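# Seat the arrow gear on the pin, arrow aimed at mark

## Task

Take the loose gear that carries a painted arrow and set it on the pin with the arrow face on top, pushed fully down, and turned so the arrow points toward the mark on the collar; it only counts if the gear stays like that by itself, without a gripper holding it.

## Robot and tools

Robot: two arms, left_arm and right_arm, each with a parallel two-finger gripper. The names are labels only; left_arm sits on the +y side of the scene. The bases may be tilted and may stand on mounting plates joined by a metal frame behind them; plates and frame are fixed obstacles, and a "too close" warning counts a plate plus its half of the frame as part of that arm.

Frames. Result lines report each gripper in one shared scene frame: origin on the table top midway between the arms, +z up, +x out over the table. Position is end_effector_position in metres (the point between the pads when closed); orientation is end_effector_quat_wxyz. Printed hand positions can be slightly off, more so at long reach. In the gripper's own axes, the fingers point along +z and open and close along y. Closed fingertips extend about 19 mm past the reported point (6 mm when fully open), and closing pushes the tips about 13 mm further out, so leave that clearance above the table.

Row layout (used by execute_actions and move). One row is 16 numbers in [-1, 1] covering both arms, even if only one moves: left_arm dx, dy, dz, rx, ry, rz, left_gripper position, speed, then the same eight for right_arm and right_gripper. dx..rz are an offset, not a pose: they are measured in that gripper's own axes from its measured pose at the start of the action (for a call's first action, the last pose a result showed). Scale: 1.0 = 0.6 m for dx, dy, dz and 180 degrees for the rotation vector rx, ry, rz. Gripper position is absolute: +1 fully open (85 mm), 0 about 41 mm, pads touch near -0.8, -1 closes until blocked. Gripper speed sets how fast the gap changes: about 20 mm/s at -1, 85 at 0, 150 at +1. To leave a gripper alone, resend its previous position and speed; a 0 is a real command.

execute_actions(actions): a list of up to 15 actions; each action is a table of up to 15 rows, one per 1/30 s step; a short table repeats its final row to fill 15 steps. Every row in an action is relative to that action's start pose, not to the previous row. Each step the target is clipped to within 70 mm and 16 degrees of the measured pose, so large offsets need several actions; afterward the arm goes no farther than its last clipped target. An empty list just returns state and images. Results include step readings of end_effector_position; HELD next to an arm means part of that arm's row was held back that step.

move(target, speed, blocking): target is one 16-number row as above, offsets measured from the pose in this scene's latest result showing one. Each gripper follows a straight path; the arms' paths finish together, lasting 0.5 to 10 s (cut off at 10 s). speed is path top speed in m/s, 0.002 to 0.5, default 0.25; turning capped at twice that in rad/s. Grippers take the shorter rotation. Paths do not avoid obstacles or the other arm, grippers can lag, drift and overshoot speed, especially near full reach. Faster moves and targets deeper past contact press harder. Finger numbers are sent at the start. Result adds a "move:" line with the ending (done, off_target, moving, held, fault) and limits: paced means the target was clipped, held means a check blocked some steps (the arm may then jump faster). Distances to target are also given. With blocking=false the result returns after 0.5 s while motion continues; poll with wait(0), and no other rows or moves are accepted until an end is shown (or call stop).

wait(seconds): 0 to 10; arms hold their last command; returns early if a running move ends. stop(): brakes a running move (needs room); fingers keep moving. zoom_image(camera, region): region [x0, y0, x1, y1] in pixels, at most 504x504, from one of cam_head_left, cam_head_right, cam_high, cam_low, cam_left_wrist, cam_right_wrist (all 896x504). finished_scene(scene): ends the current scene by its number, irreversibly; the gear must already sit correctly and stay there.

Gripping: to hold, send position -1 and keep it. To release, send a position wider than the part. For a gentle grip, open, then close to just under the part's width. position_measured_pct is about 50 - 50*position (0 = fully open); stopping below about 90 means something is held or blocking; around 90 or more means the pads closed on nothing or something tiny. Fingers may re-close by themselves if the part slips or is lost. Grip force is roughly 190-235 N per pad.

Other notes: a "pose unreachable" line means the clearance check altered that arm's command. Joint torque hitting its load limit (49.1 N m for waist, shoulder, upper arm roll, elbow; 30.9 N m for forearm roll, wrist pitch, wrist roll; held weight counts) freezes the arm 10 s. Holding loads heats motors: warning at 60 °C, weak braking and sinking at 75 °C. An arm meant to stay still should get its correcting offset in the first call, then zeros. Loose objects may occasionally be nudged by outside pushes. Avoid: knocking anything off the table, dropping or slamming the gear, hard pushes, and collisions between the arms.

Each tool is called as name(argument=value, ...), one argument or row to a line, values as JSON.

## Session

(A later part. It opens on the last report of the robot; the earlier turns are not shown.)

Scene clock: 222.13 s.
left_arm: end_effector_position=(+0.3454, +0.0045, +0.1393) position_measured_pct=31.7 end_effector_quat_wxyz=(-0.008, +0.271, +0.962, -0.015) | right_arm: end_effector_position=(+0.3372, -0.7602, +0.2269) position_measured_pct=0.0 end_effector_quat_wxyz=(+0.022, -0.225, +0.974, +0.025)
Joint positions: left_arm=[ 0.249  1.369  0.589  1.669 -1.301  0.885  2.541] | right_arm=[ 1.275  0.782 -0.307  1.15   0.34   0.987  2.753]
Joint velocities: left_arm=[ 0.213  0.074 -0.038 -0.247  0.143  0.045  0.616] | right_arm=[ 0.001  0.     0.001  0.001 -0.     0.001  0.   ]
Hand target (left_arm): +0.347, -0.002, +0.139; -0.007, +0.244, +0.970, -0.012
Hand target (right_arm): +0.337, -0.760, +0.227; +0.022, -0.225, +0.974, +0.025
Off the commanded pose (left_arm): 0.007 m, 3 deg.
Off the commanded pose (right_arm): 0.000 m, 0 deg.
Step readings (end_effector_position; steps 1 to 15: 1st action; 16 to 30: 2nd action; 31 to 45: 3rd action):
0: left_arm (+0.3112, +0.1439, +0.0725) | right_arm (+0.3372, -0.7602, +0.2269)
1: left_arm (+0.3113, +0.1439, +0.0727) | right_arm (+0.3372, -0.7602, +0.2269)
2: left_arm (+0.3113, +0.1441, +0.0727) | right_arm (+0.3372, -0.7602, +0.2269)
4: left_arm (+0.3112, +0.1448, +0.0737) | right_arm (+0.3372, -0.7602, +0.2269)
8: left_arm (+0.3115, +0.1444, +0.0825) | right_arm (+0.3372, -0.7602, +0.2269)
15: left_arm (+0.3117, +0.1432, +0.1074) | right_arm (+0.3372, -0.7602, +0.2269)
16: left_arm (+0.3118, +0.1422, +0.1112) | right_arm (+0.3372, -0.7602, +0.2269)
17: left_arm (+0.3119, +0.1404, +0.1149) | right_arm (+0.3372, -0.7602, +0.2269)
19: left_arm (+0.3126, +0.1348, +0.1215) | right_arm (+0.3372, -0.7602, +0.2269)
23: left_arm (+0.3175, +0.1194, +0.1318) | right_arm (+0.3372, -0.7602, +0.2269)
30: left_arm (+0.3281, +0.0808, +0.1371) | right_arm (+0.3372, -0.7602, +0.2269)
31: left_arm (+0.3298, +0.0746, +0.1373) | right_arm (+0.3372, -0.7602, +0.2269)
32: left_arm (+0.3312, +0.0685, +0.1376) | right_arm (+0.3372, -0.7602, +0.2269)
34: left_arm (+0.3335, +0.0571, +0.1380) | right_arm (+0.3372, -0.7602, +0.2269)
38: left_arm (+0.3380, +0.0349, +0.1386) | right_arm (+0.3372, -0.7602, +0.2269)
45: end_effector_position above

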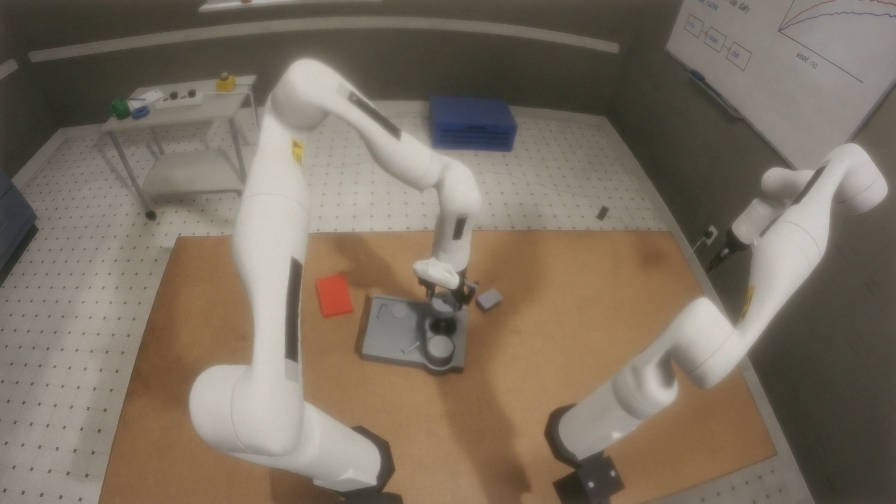

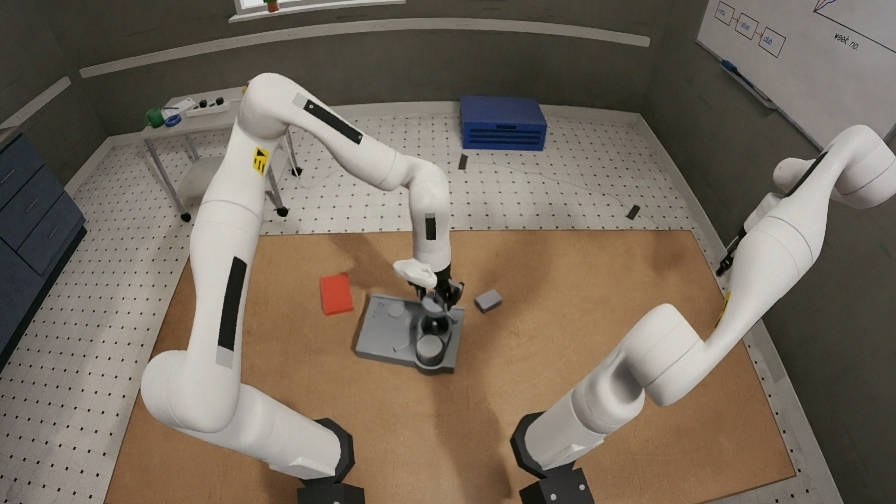

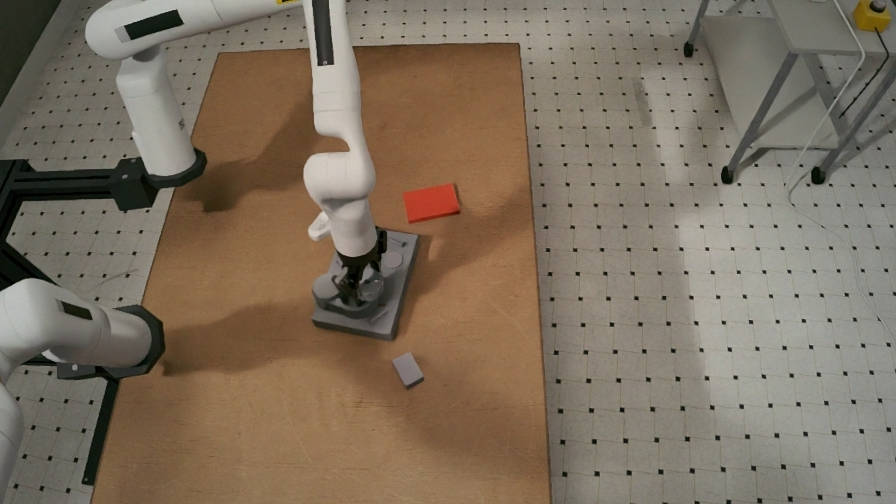

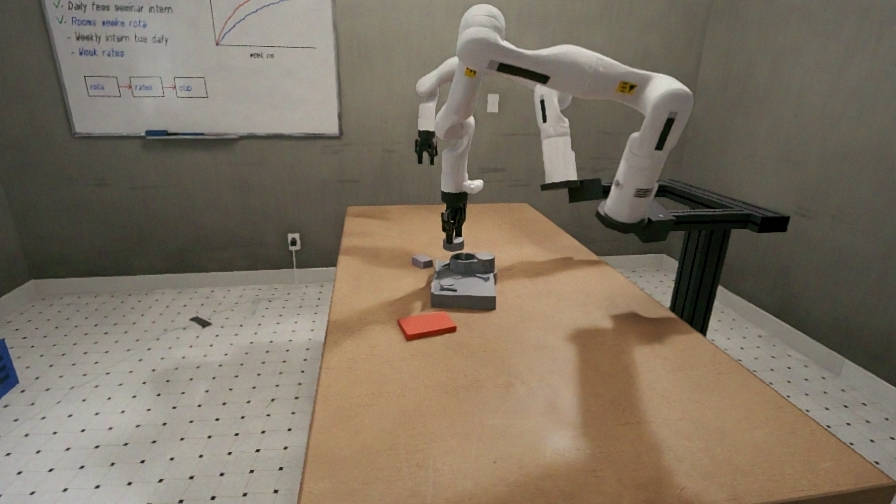

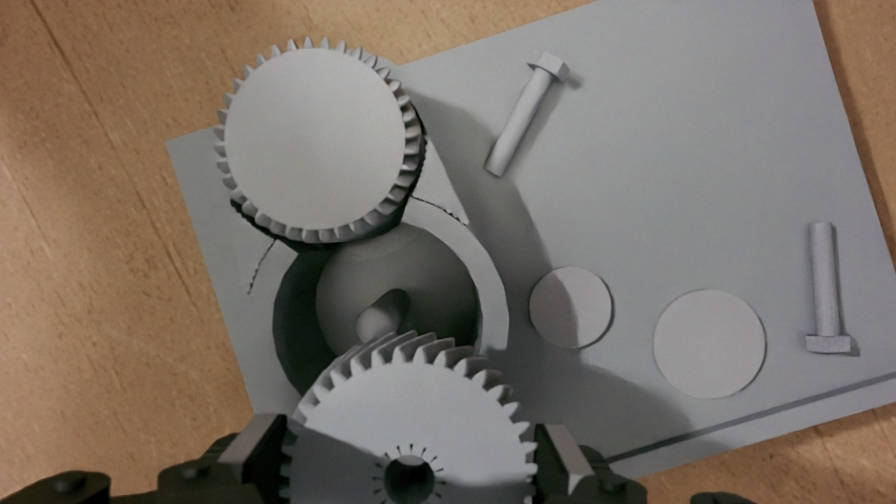

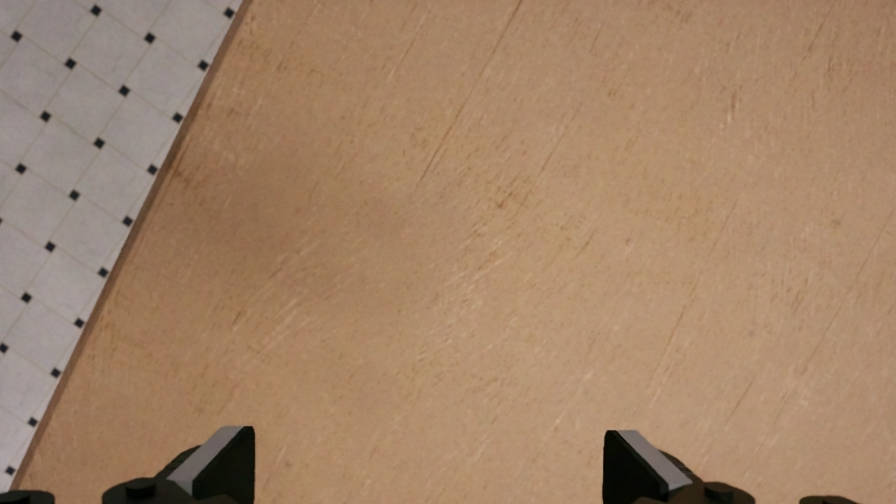

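execute_actions(
  actions=[],
)

Scene clock: 230.60 s.
left_arm: end_effector_position=(+0.3471, -0.0021, +0.1386) position_measured_pct=31.7 end_effector_quat_wxyz=(-0.007, +0.244, +0.970, -0.012) | right_arm: end_effector_position=(+0.3372, -0.7602, +0.2269) position_measured_pct=0.0 end_effector_quat_wxyz=(+0.022, -0.225, +0.974, +0.025)
Joint positions: left_arm=[ 0.269  1.376  0.584  1.648 -1.29   0.89   2.594] | right_arm=[ 1.275  0.782 -0.307  1.15   0.34   0.987  2.753]
Joint velocities: left_arm=[-0.     0.    -0.001 -0.    -0.     0.    -0.   ] | right_arm=[-0.001 -0.    -0.    -0.     0.    -0.001 -0.001]
Hand target (left_arm): +0.347, -0.002, +0.139; -0.007, +0.244, +0.970, -0.012
Hand target (right_arm): +0.337, -0.760, +0.227; +0.022, -0.225, +0.974, +0.025
Off the commanded pose (left_arm): 0.001 m, 0 deg.
Off the commanded pose (right_arm): 0.000 m, 0 deg.

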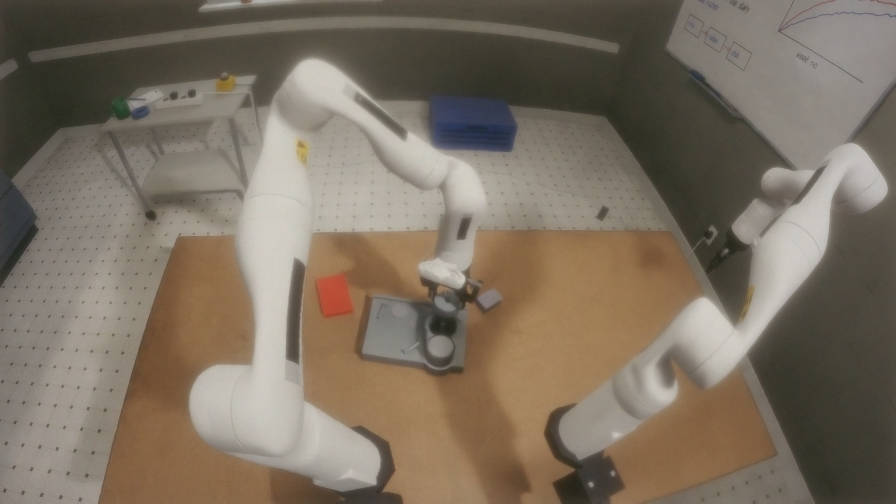

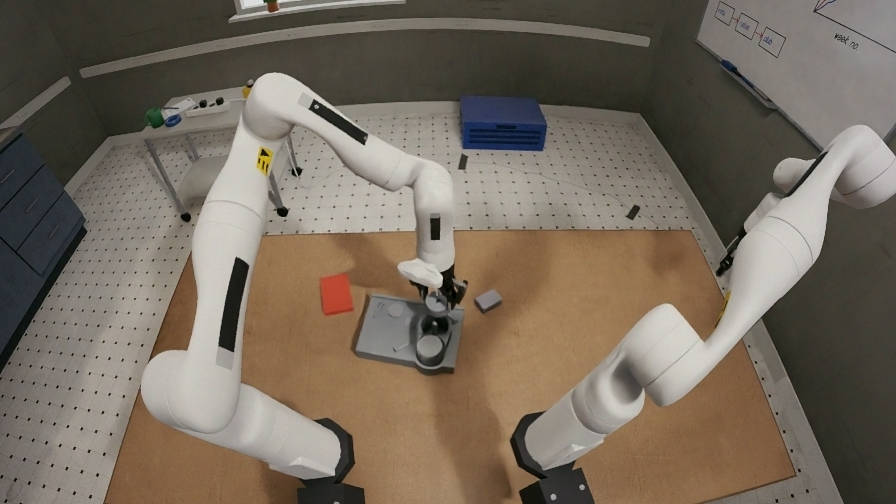

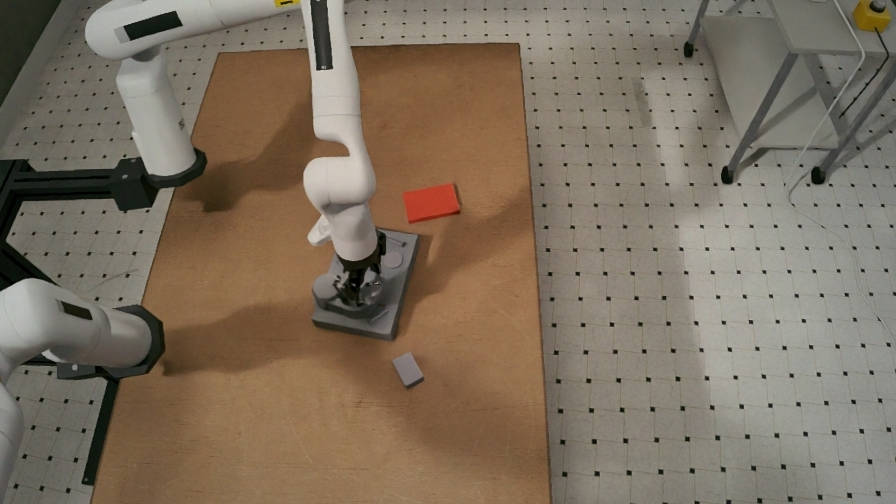

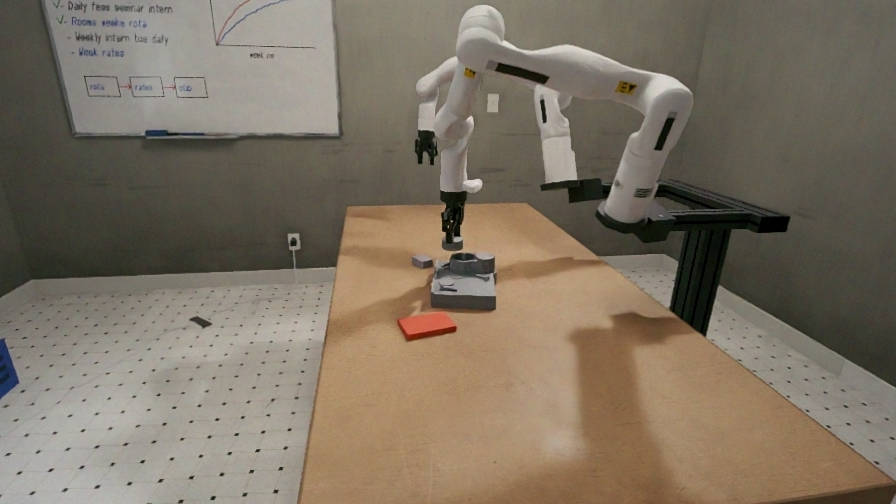

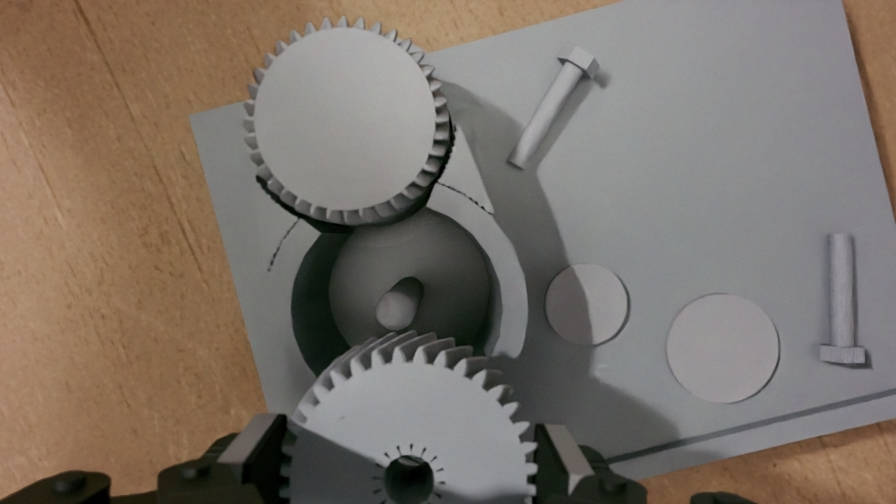

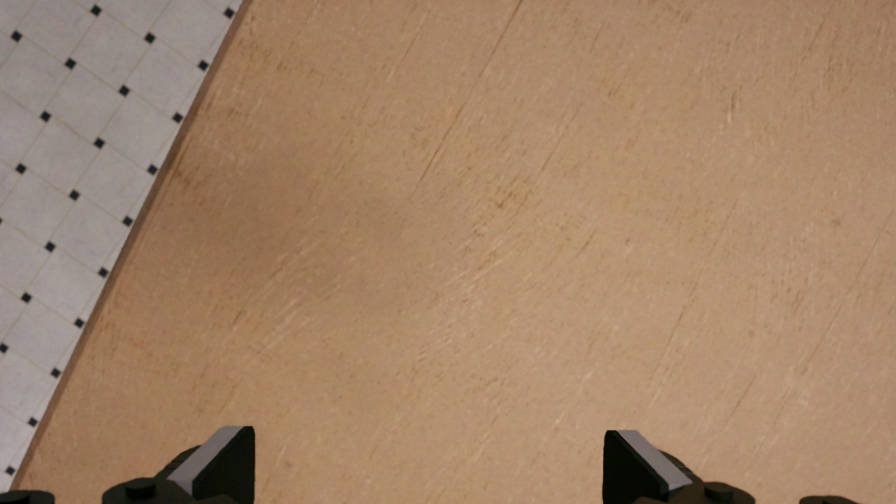

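zoom_image(
  camera="cam_left_wrist",
  region=[260, 180, 540, 400],
)

zoom_image(
  camera="cam_left_wrist",
  region=[230, 10, 470, 240],
)

Region (260, 180, 540, 400) of cam_left_wrist's 896x504 image, scaled by 1.800; it fills the top 396 rows of this view, and the rest is white.

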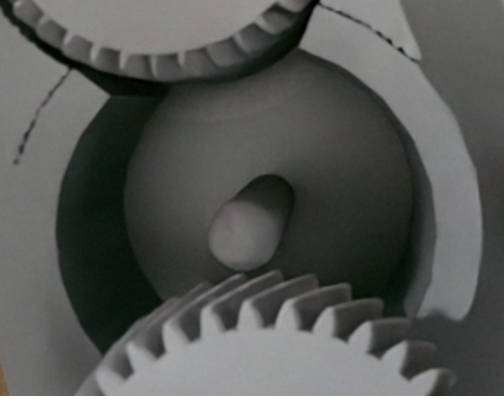

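Region (230, 10, 470, 240) of cam_left_wrist's 896x504 image, scaled by 2.100; it fills the top 483 rows of this view, and the rest is white.

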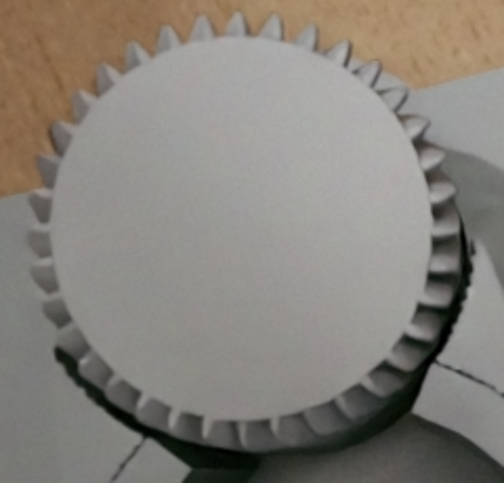

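zoom_image(
  camera="cam_left_wrist",
  region=[280, 240, 400, 360],
)

zoom_image(
  camera="cam_left_wrist",
  region=[420, 240, 540, 360],
)

zoom_image(
  camera="cam_left_wrist",
  region=[310, 150, 430, 270],
)

zoom_image(
  camera="cam_left_wrist",
  region=[360, 260, 440, 340],
)

Region (280, 240, 400, 360) of cam_left_wrist's 896x504 image, scaled by 4.200.

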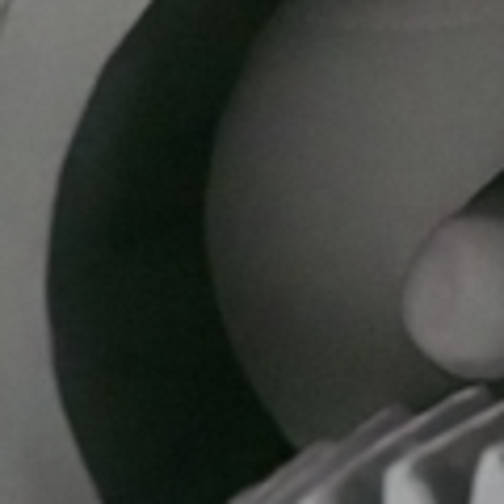

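Region (420, 240, 540, 360) of cam_left_wrist's 896x504 image, scaled by 4.200.

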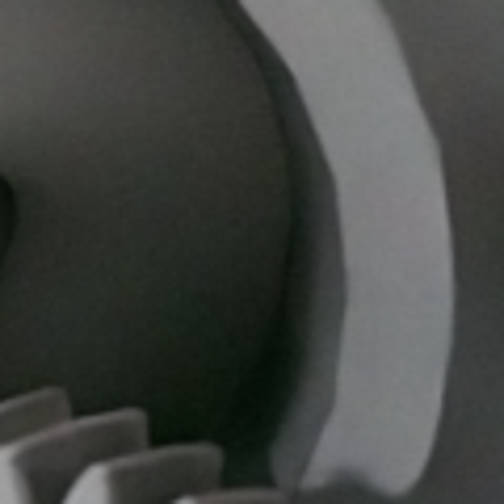

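Region (310, 150, 430, 270) of cam_left_wrist's 896x504 image, scaled by 4.200.

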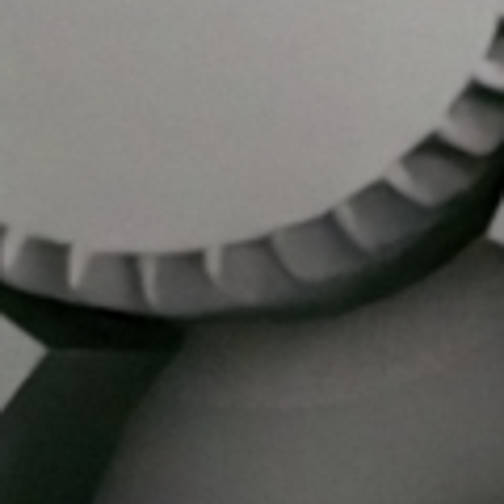

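Region (360, 260, 440, 340) of cam_left_wrist's 896x504 image, scaled by 6.300.

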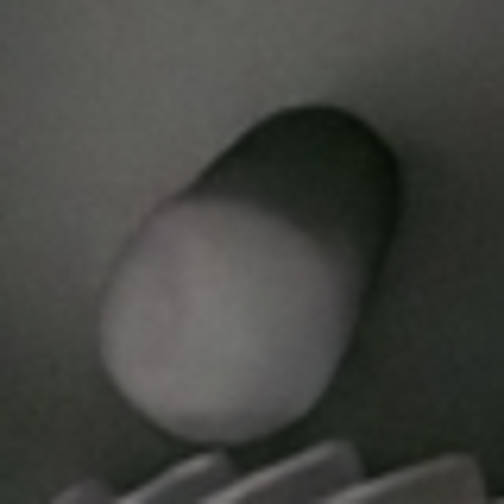

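move(
  target=[0.05467,-0.01518,0.01683,-0.00779,-0.00435,-0.1452,-1,-0.3,0,0,0,0,0,0,1,0],
  speed=0.25,
)

Scene clock: 260.63 s.
left_arm: end_effector_position=(+0.3139, +0.0052, +0.1291) position_measured_pct=31.7 end_effector_quat_wxyz=(+0.000, +0.019, +1.000, +0.000) | right_arm: end_effector_position=(+0.3372, -0.7602, +0.2269) position_measured_pct=0.0 end_effector_quat_wxyz=(+0.022, -0.225, +0.974, +0.025)
Joint positions: left_arm=[ 0.35   1.343  0.472  1.76  -1.327  0.776  3.191] | right_arm=[ 1.275  0.782 -0.307  1.15   0.34   0.987  2.753]
Joint velocities: left_arm=[ 0.006 -0.003 -0.003  0.004 -0.007 -0.005  0.013] | right_arm=[ 0.001 -0.001  0.001 -0.001 -0.     0.    -0.   ]
Hand target (left_arm): +0.314, +0.005, +0.129; +0.000, +0.019, +1.000, +0.000
Hand target (right_arm): +0.337, -0.760, +0.227; +0.022, -0.225, +0.974, +0.025
Off the commanded pose (left_arm): 0.000 m, 0 deg.
Off the commanded pose (right_arm): 0.000 m, 0 deg.
move: done

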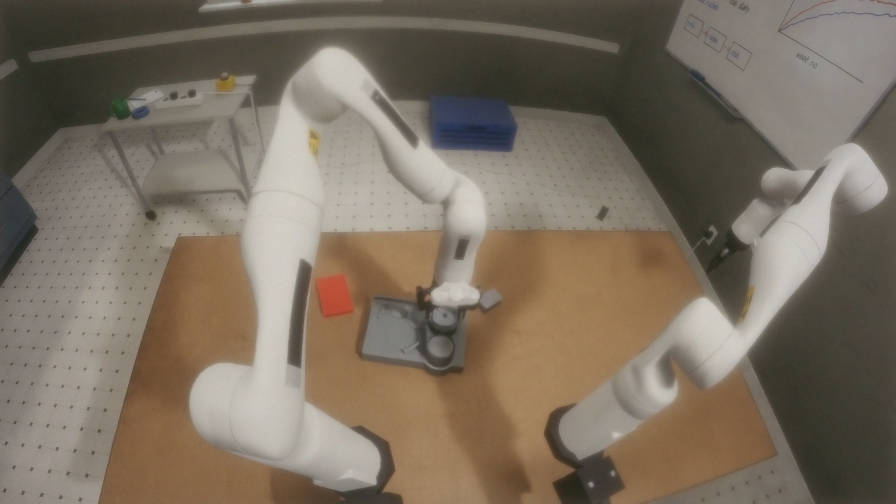

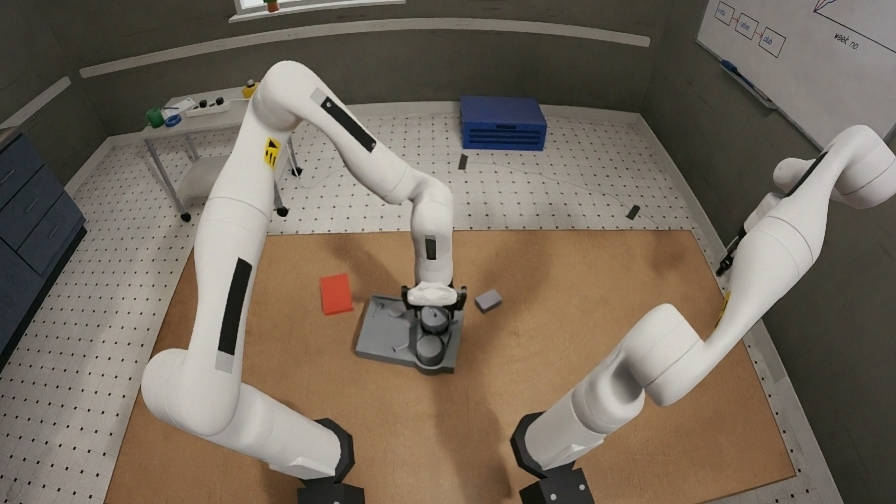

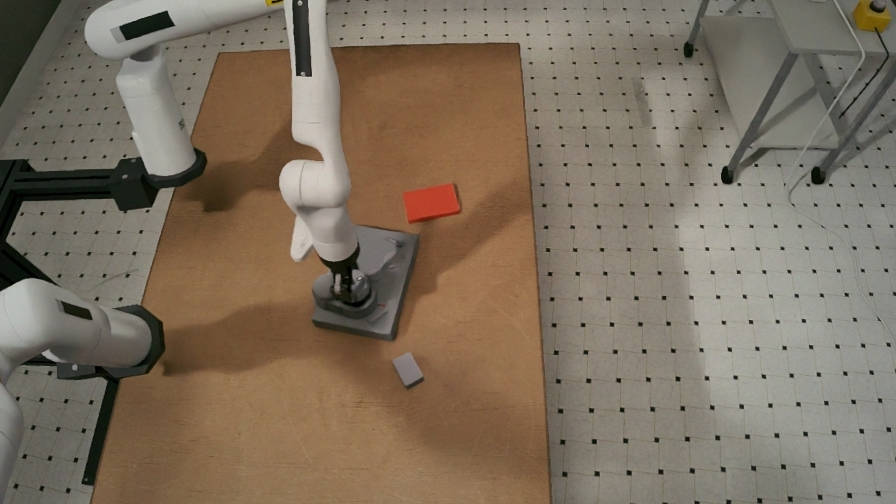

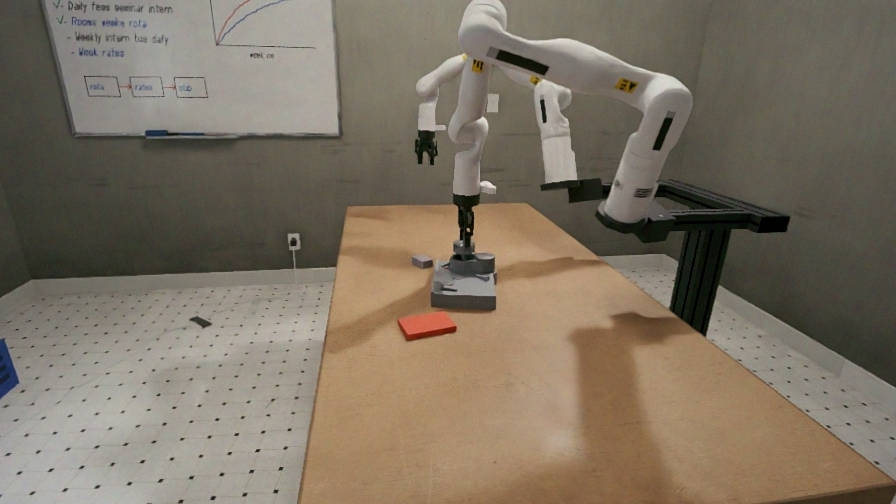

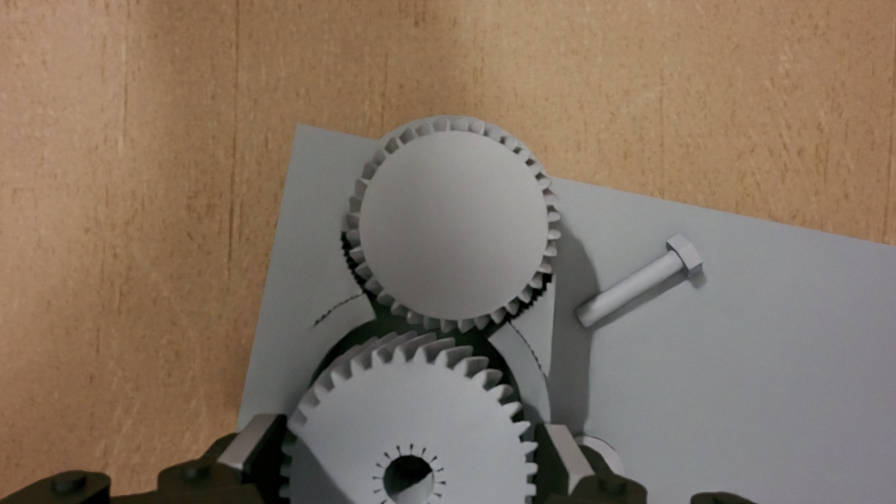

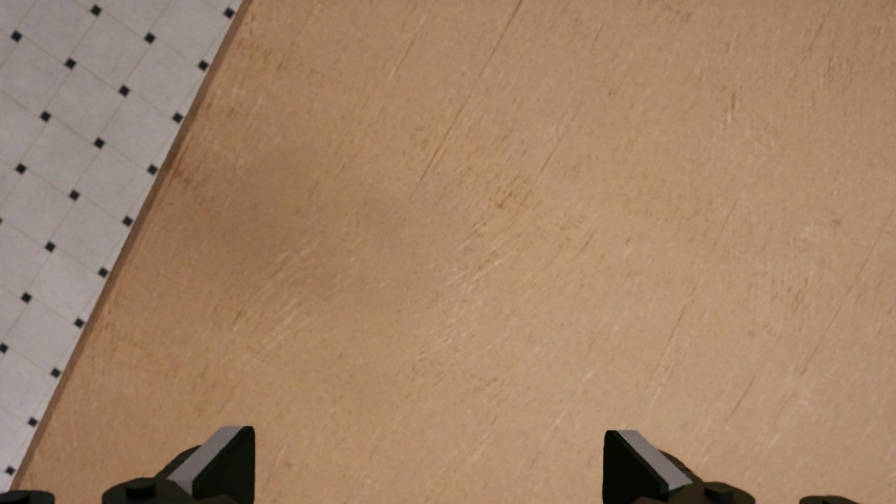

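execute_actions(
  actions=[],
)

zoom_image(
  camera="cam_left_wrist",
  region=[335, 105, 575, 345],
)

zoom_image(
  camera="cam_left_wrist",
  region=[270, 290, 550, 504],
)

zoom_image(
  camera="cam_left_wrist",
  region=[370, 280, 490, 400],
)

Scene clock: 262.23 s.
left_arm: end_effector_position=(+0.3139, +0.0050, +0.1292) position_measured_pct=31.7 end_effector_quat_wxyz=(+0.000, +0.019, +1.000, +0.000) | right_arm: end_effector_position=(+0.3372, -0.7602, +0.2269) position_measured_pct=0.0 end_effector_quat_wxyz=(+0.022, -0.225, +0.974, +0.025)
Joint positions: left_arm=[ 0.351  1.343  0.472  1.76  -1.328  0.776  3.192] | right_arm=[ 1.275  0.782 -0.307  1.15   0.34   0.987  2.753]
Joint velocities: left_arm=[-0.     0.     0.001  0.    -0.001 -0.001 -0.   ] | right_arm=[-0.001  0.    -0.     0.001 -0.    -0.001  0.001]
Hand target (left_arm): +0.314, +0.005, +0.129; +0.000, +0.019, +1.000, +0.000
Hand target (right_arm): +0.337, -0.760, +0.227; +0.022, -0.225, +0.974, +0.025
Off the commanded pose (left_arm): 0.000 m, 0 deg.
Off the commanded pose (right_arm): 0.000 m, 0 deg.

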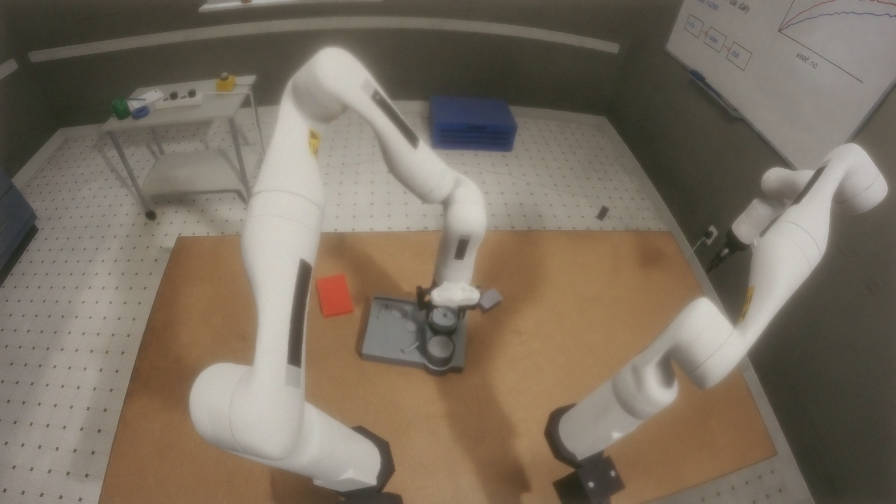

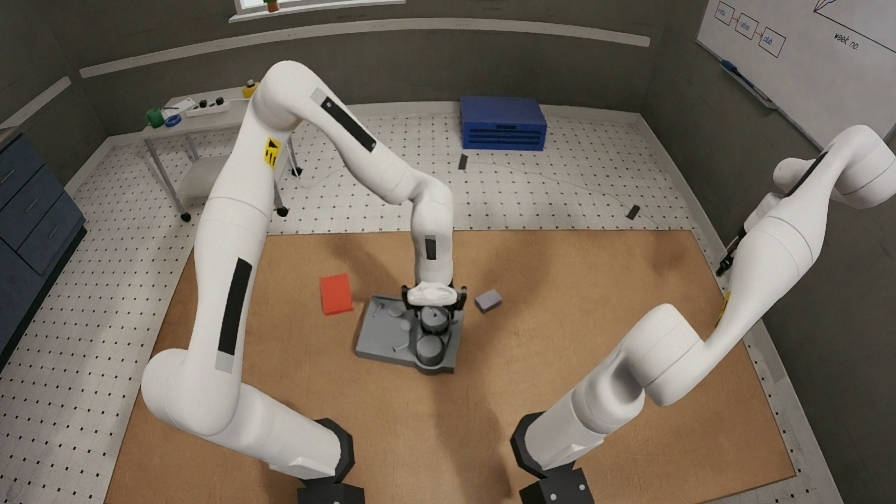

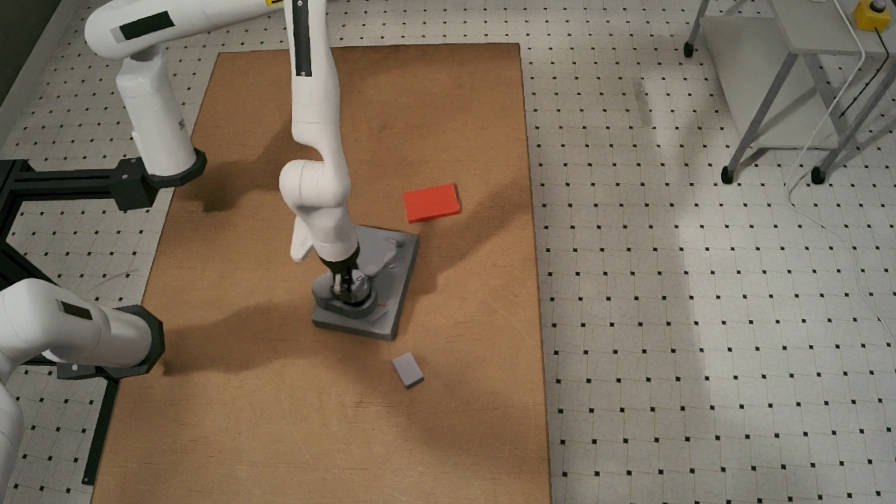

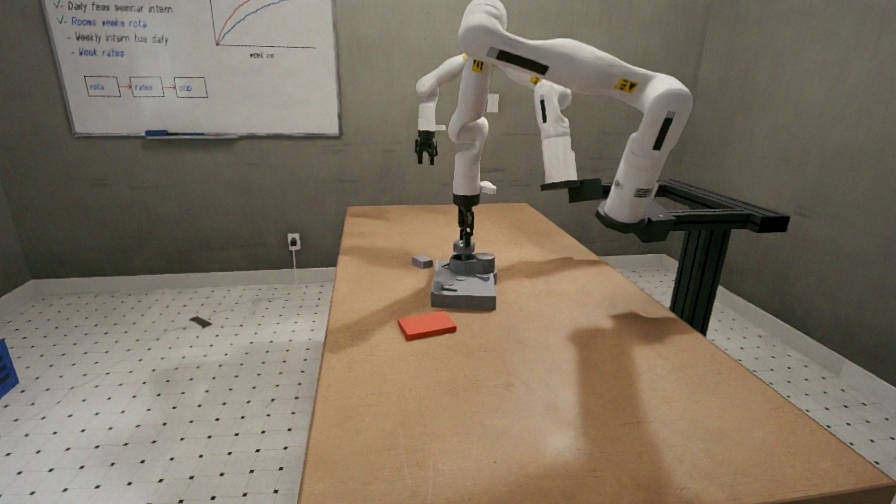

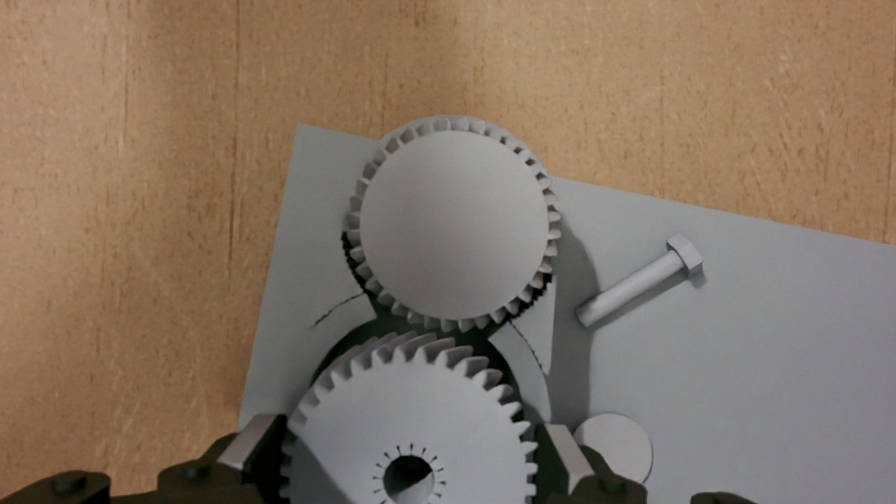

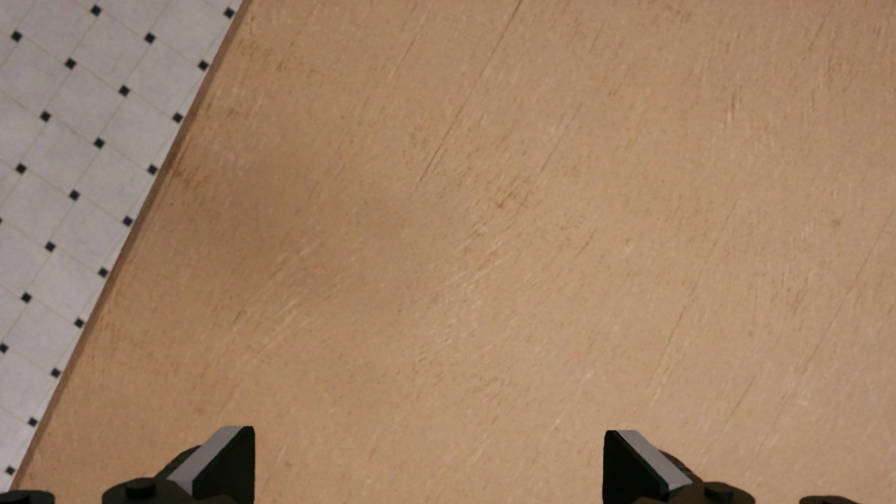

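Region (335, 105, 575, 345) of cam_left_wrist's 896x504 image, scaled by 2.100.

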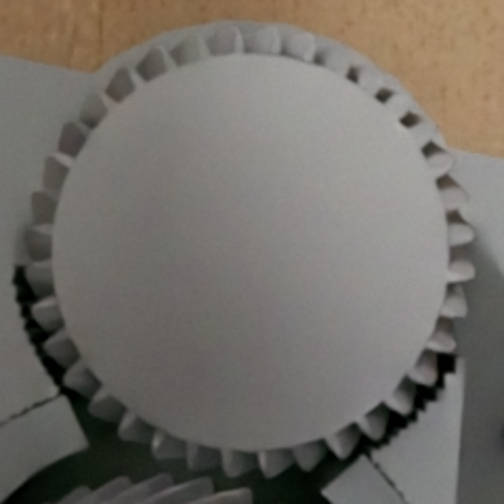

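Region (270, 290, 550, 504) of cam_left_wrist's 896x504 image, scaled by 1.800; it fills the top 385 rows of this view, and the rest is white.

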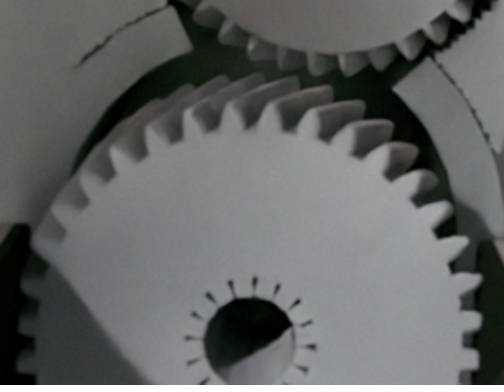

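Region (370, 280, 490, 400) of cam_left_wrist's 896x504 image, scaled by 4.200.

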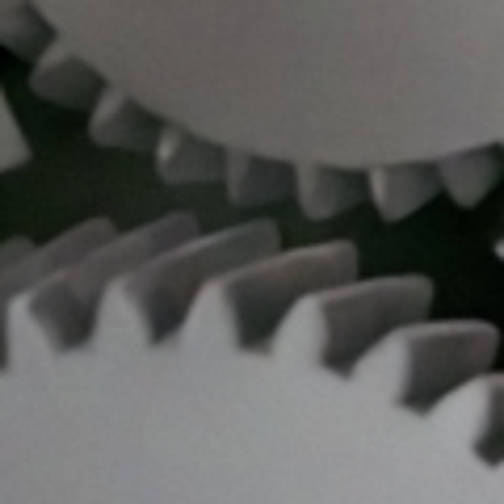

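zoom_image(
  camera="cam_left_wrist",
  region=[295, 300, 395, 400],
)

zoom_image(
  camera="cam_left_wrist",
  region=[455, 320, 555, 420],
)

zoom_image(
  camera="cam_low",
  region=[430, 220, 510, 290],
)

Region (295, 300, 395, 400) of cam_left_wrist's 896x504 image, scaled by 5.040.

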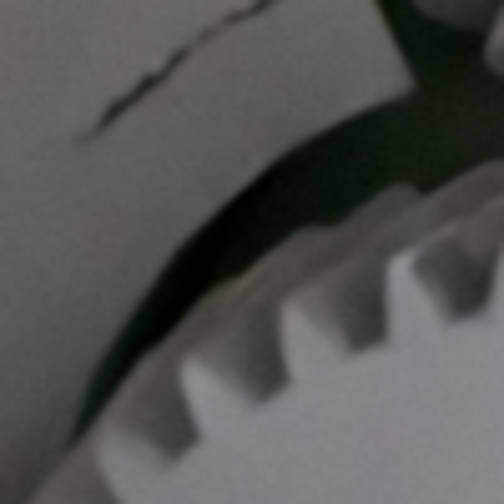

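Region (455, 320, 555, 420) of cam_left_wrist's 896x504 image, scaled by 5.040.

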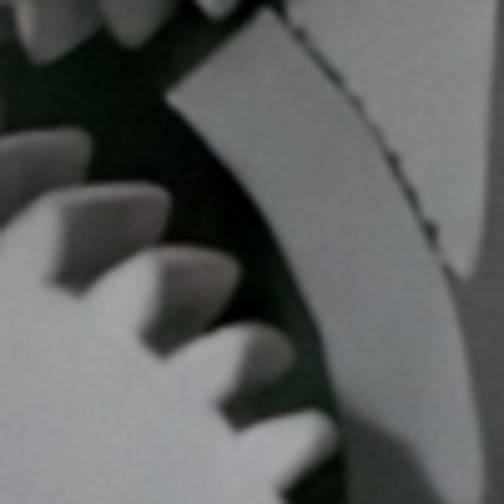

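Region (430, 220, 510, 290) of cam_low's 896x504 image, scaled by 6.300, with more detail than that image has; it fills the top 441 rows of this view, and the rest is white.

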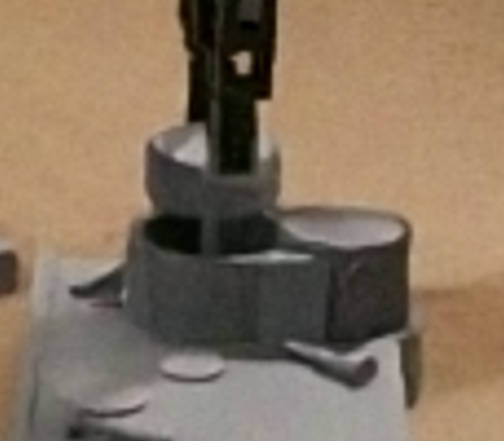

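zoom_image(
  camera="cam_left_wrist",
  region=[260, 424, 340, 504],
)

zoom_image(
  camera="cam_left_wrist",
  region=[480, 424, 560, 504],
)

zoom_image(
  camera="cam_left_wrist",
  region=[335, 185, 415, 265],
)

zoom_image(
  camera="cam_left_wrist",
  region=[495, 185, 575, 265],
)

Region (260, 424, 340, 504) of cam_left_wrist's 896x504 image, scaled by 6.300.

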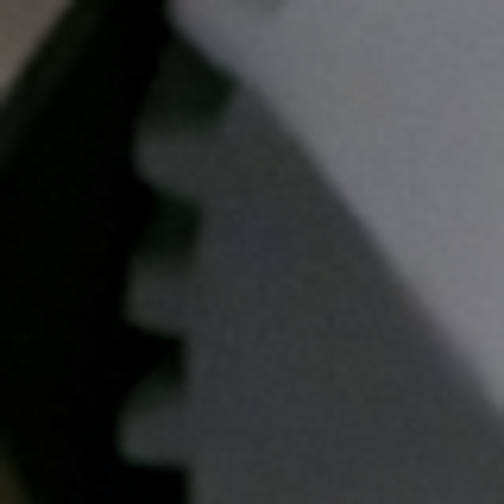

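Region (480, 424, 560, 504) of cam_left_wrist's 896x504 image, scaled by 6.300.

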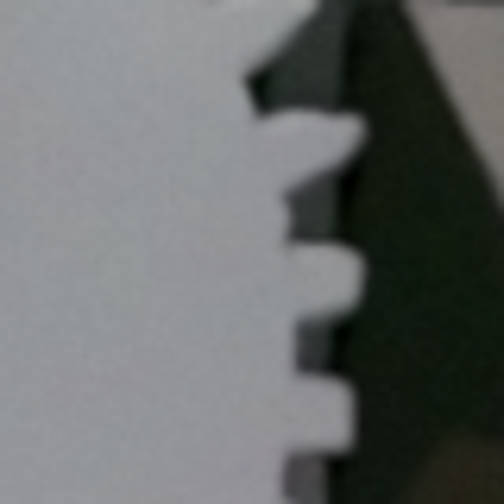

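Region (335, 185, 415, 265) of cam_left_wrist's 896x504 image, scaled by 6.300.

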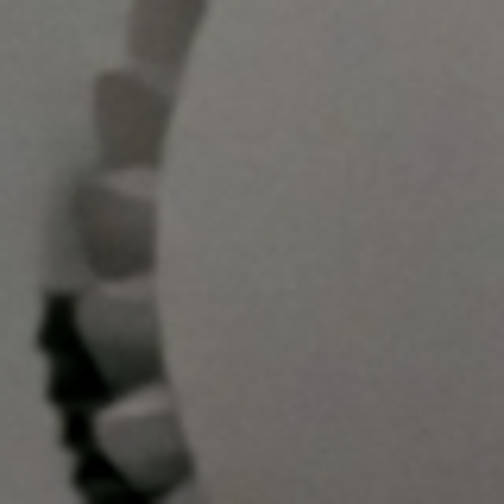

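Region (495, 185, 575, 265) of cam_left_wrist's 896x504 image, scaled by 6.300.

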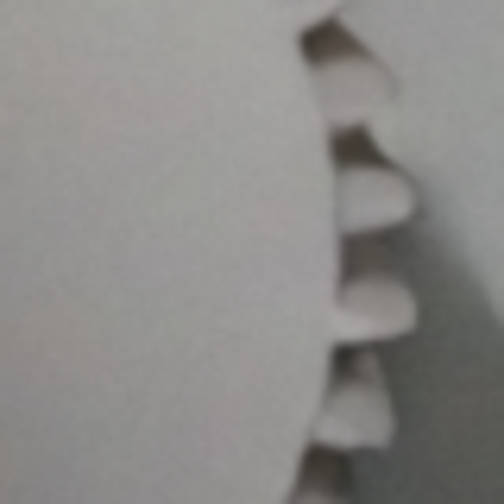

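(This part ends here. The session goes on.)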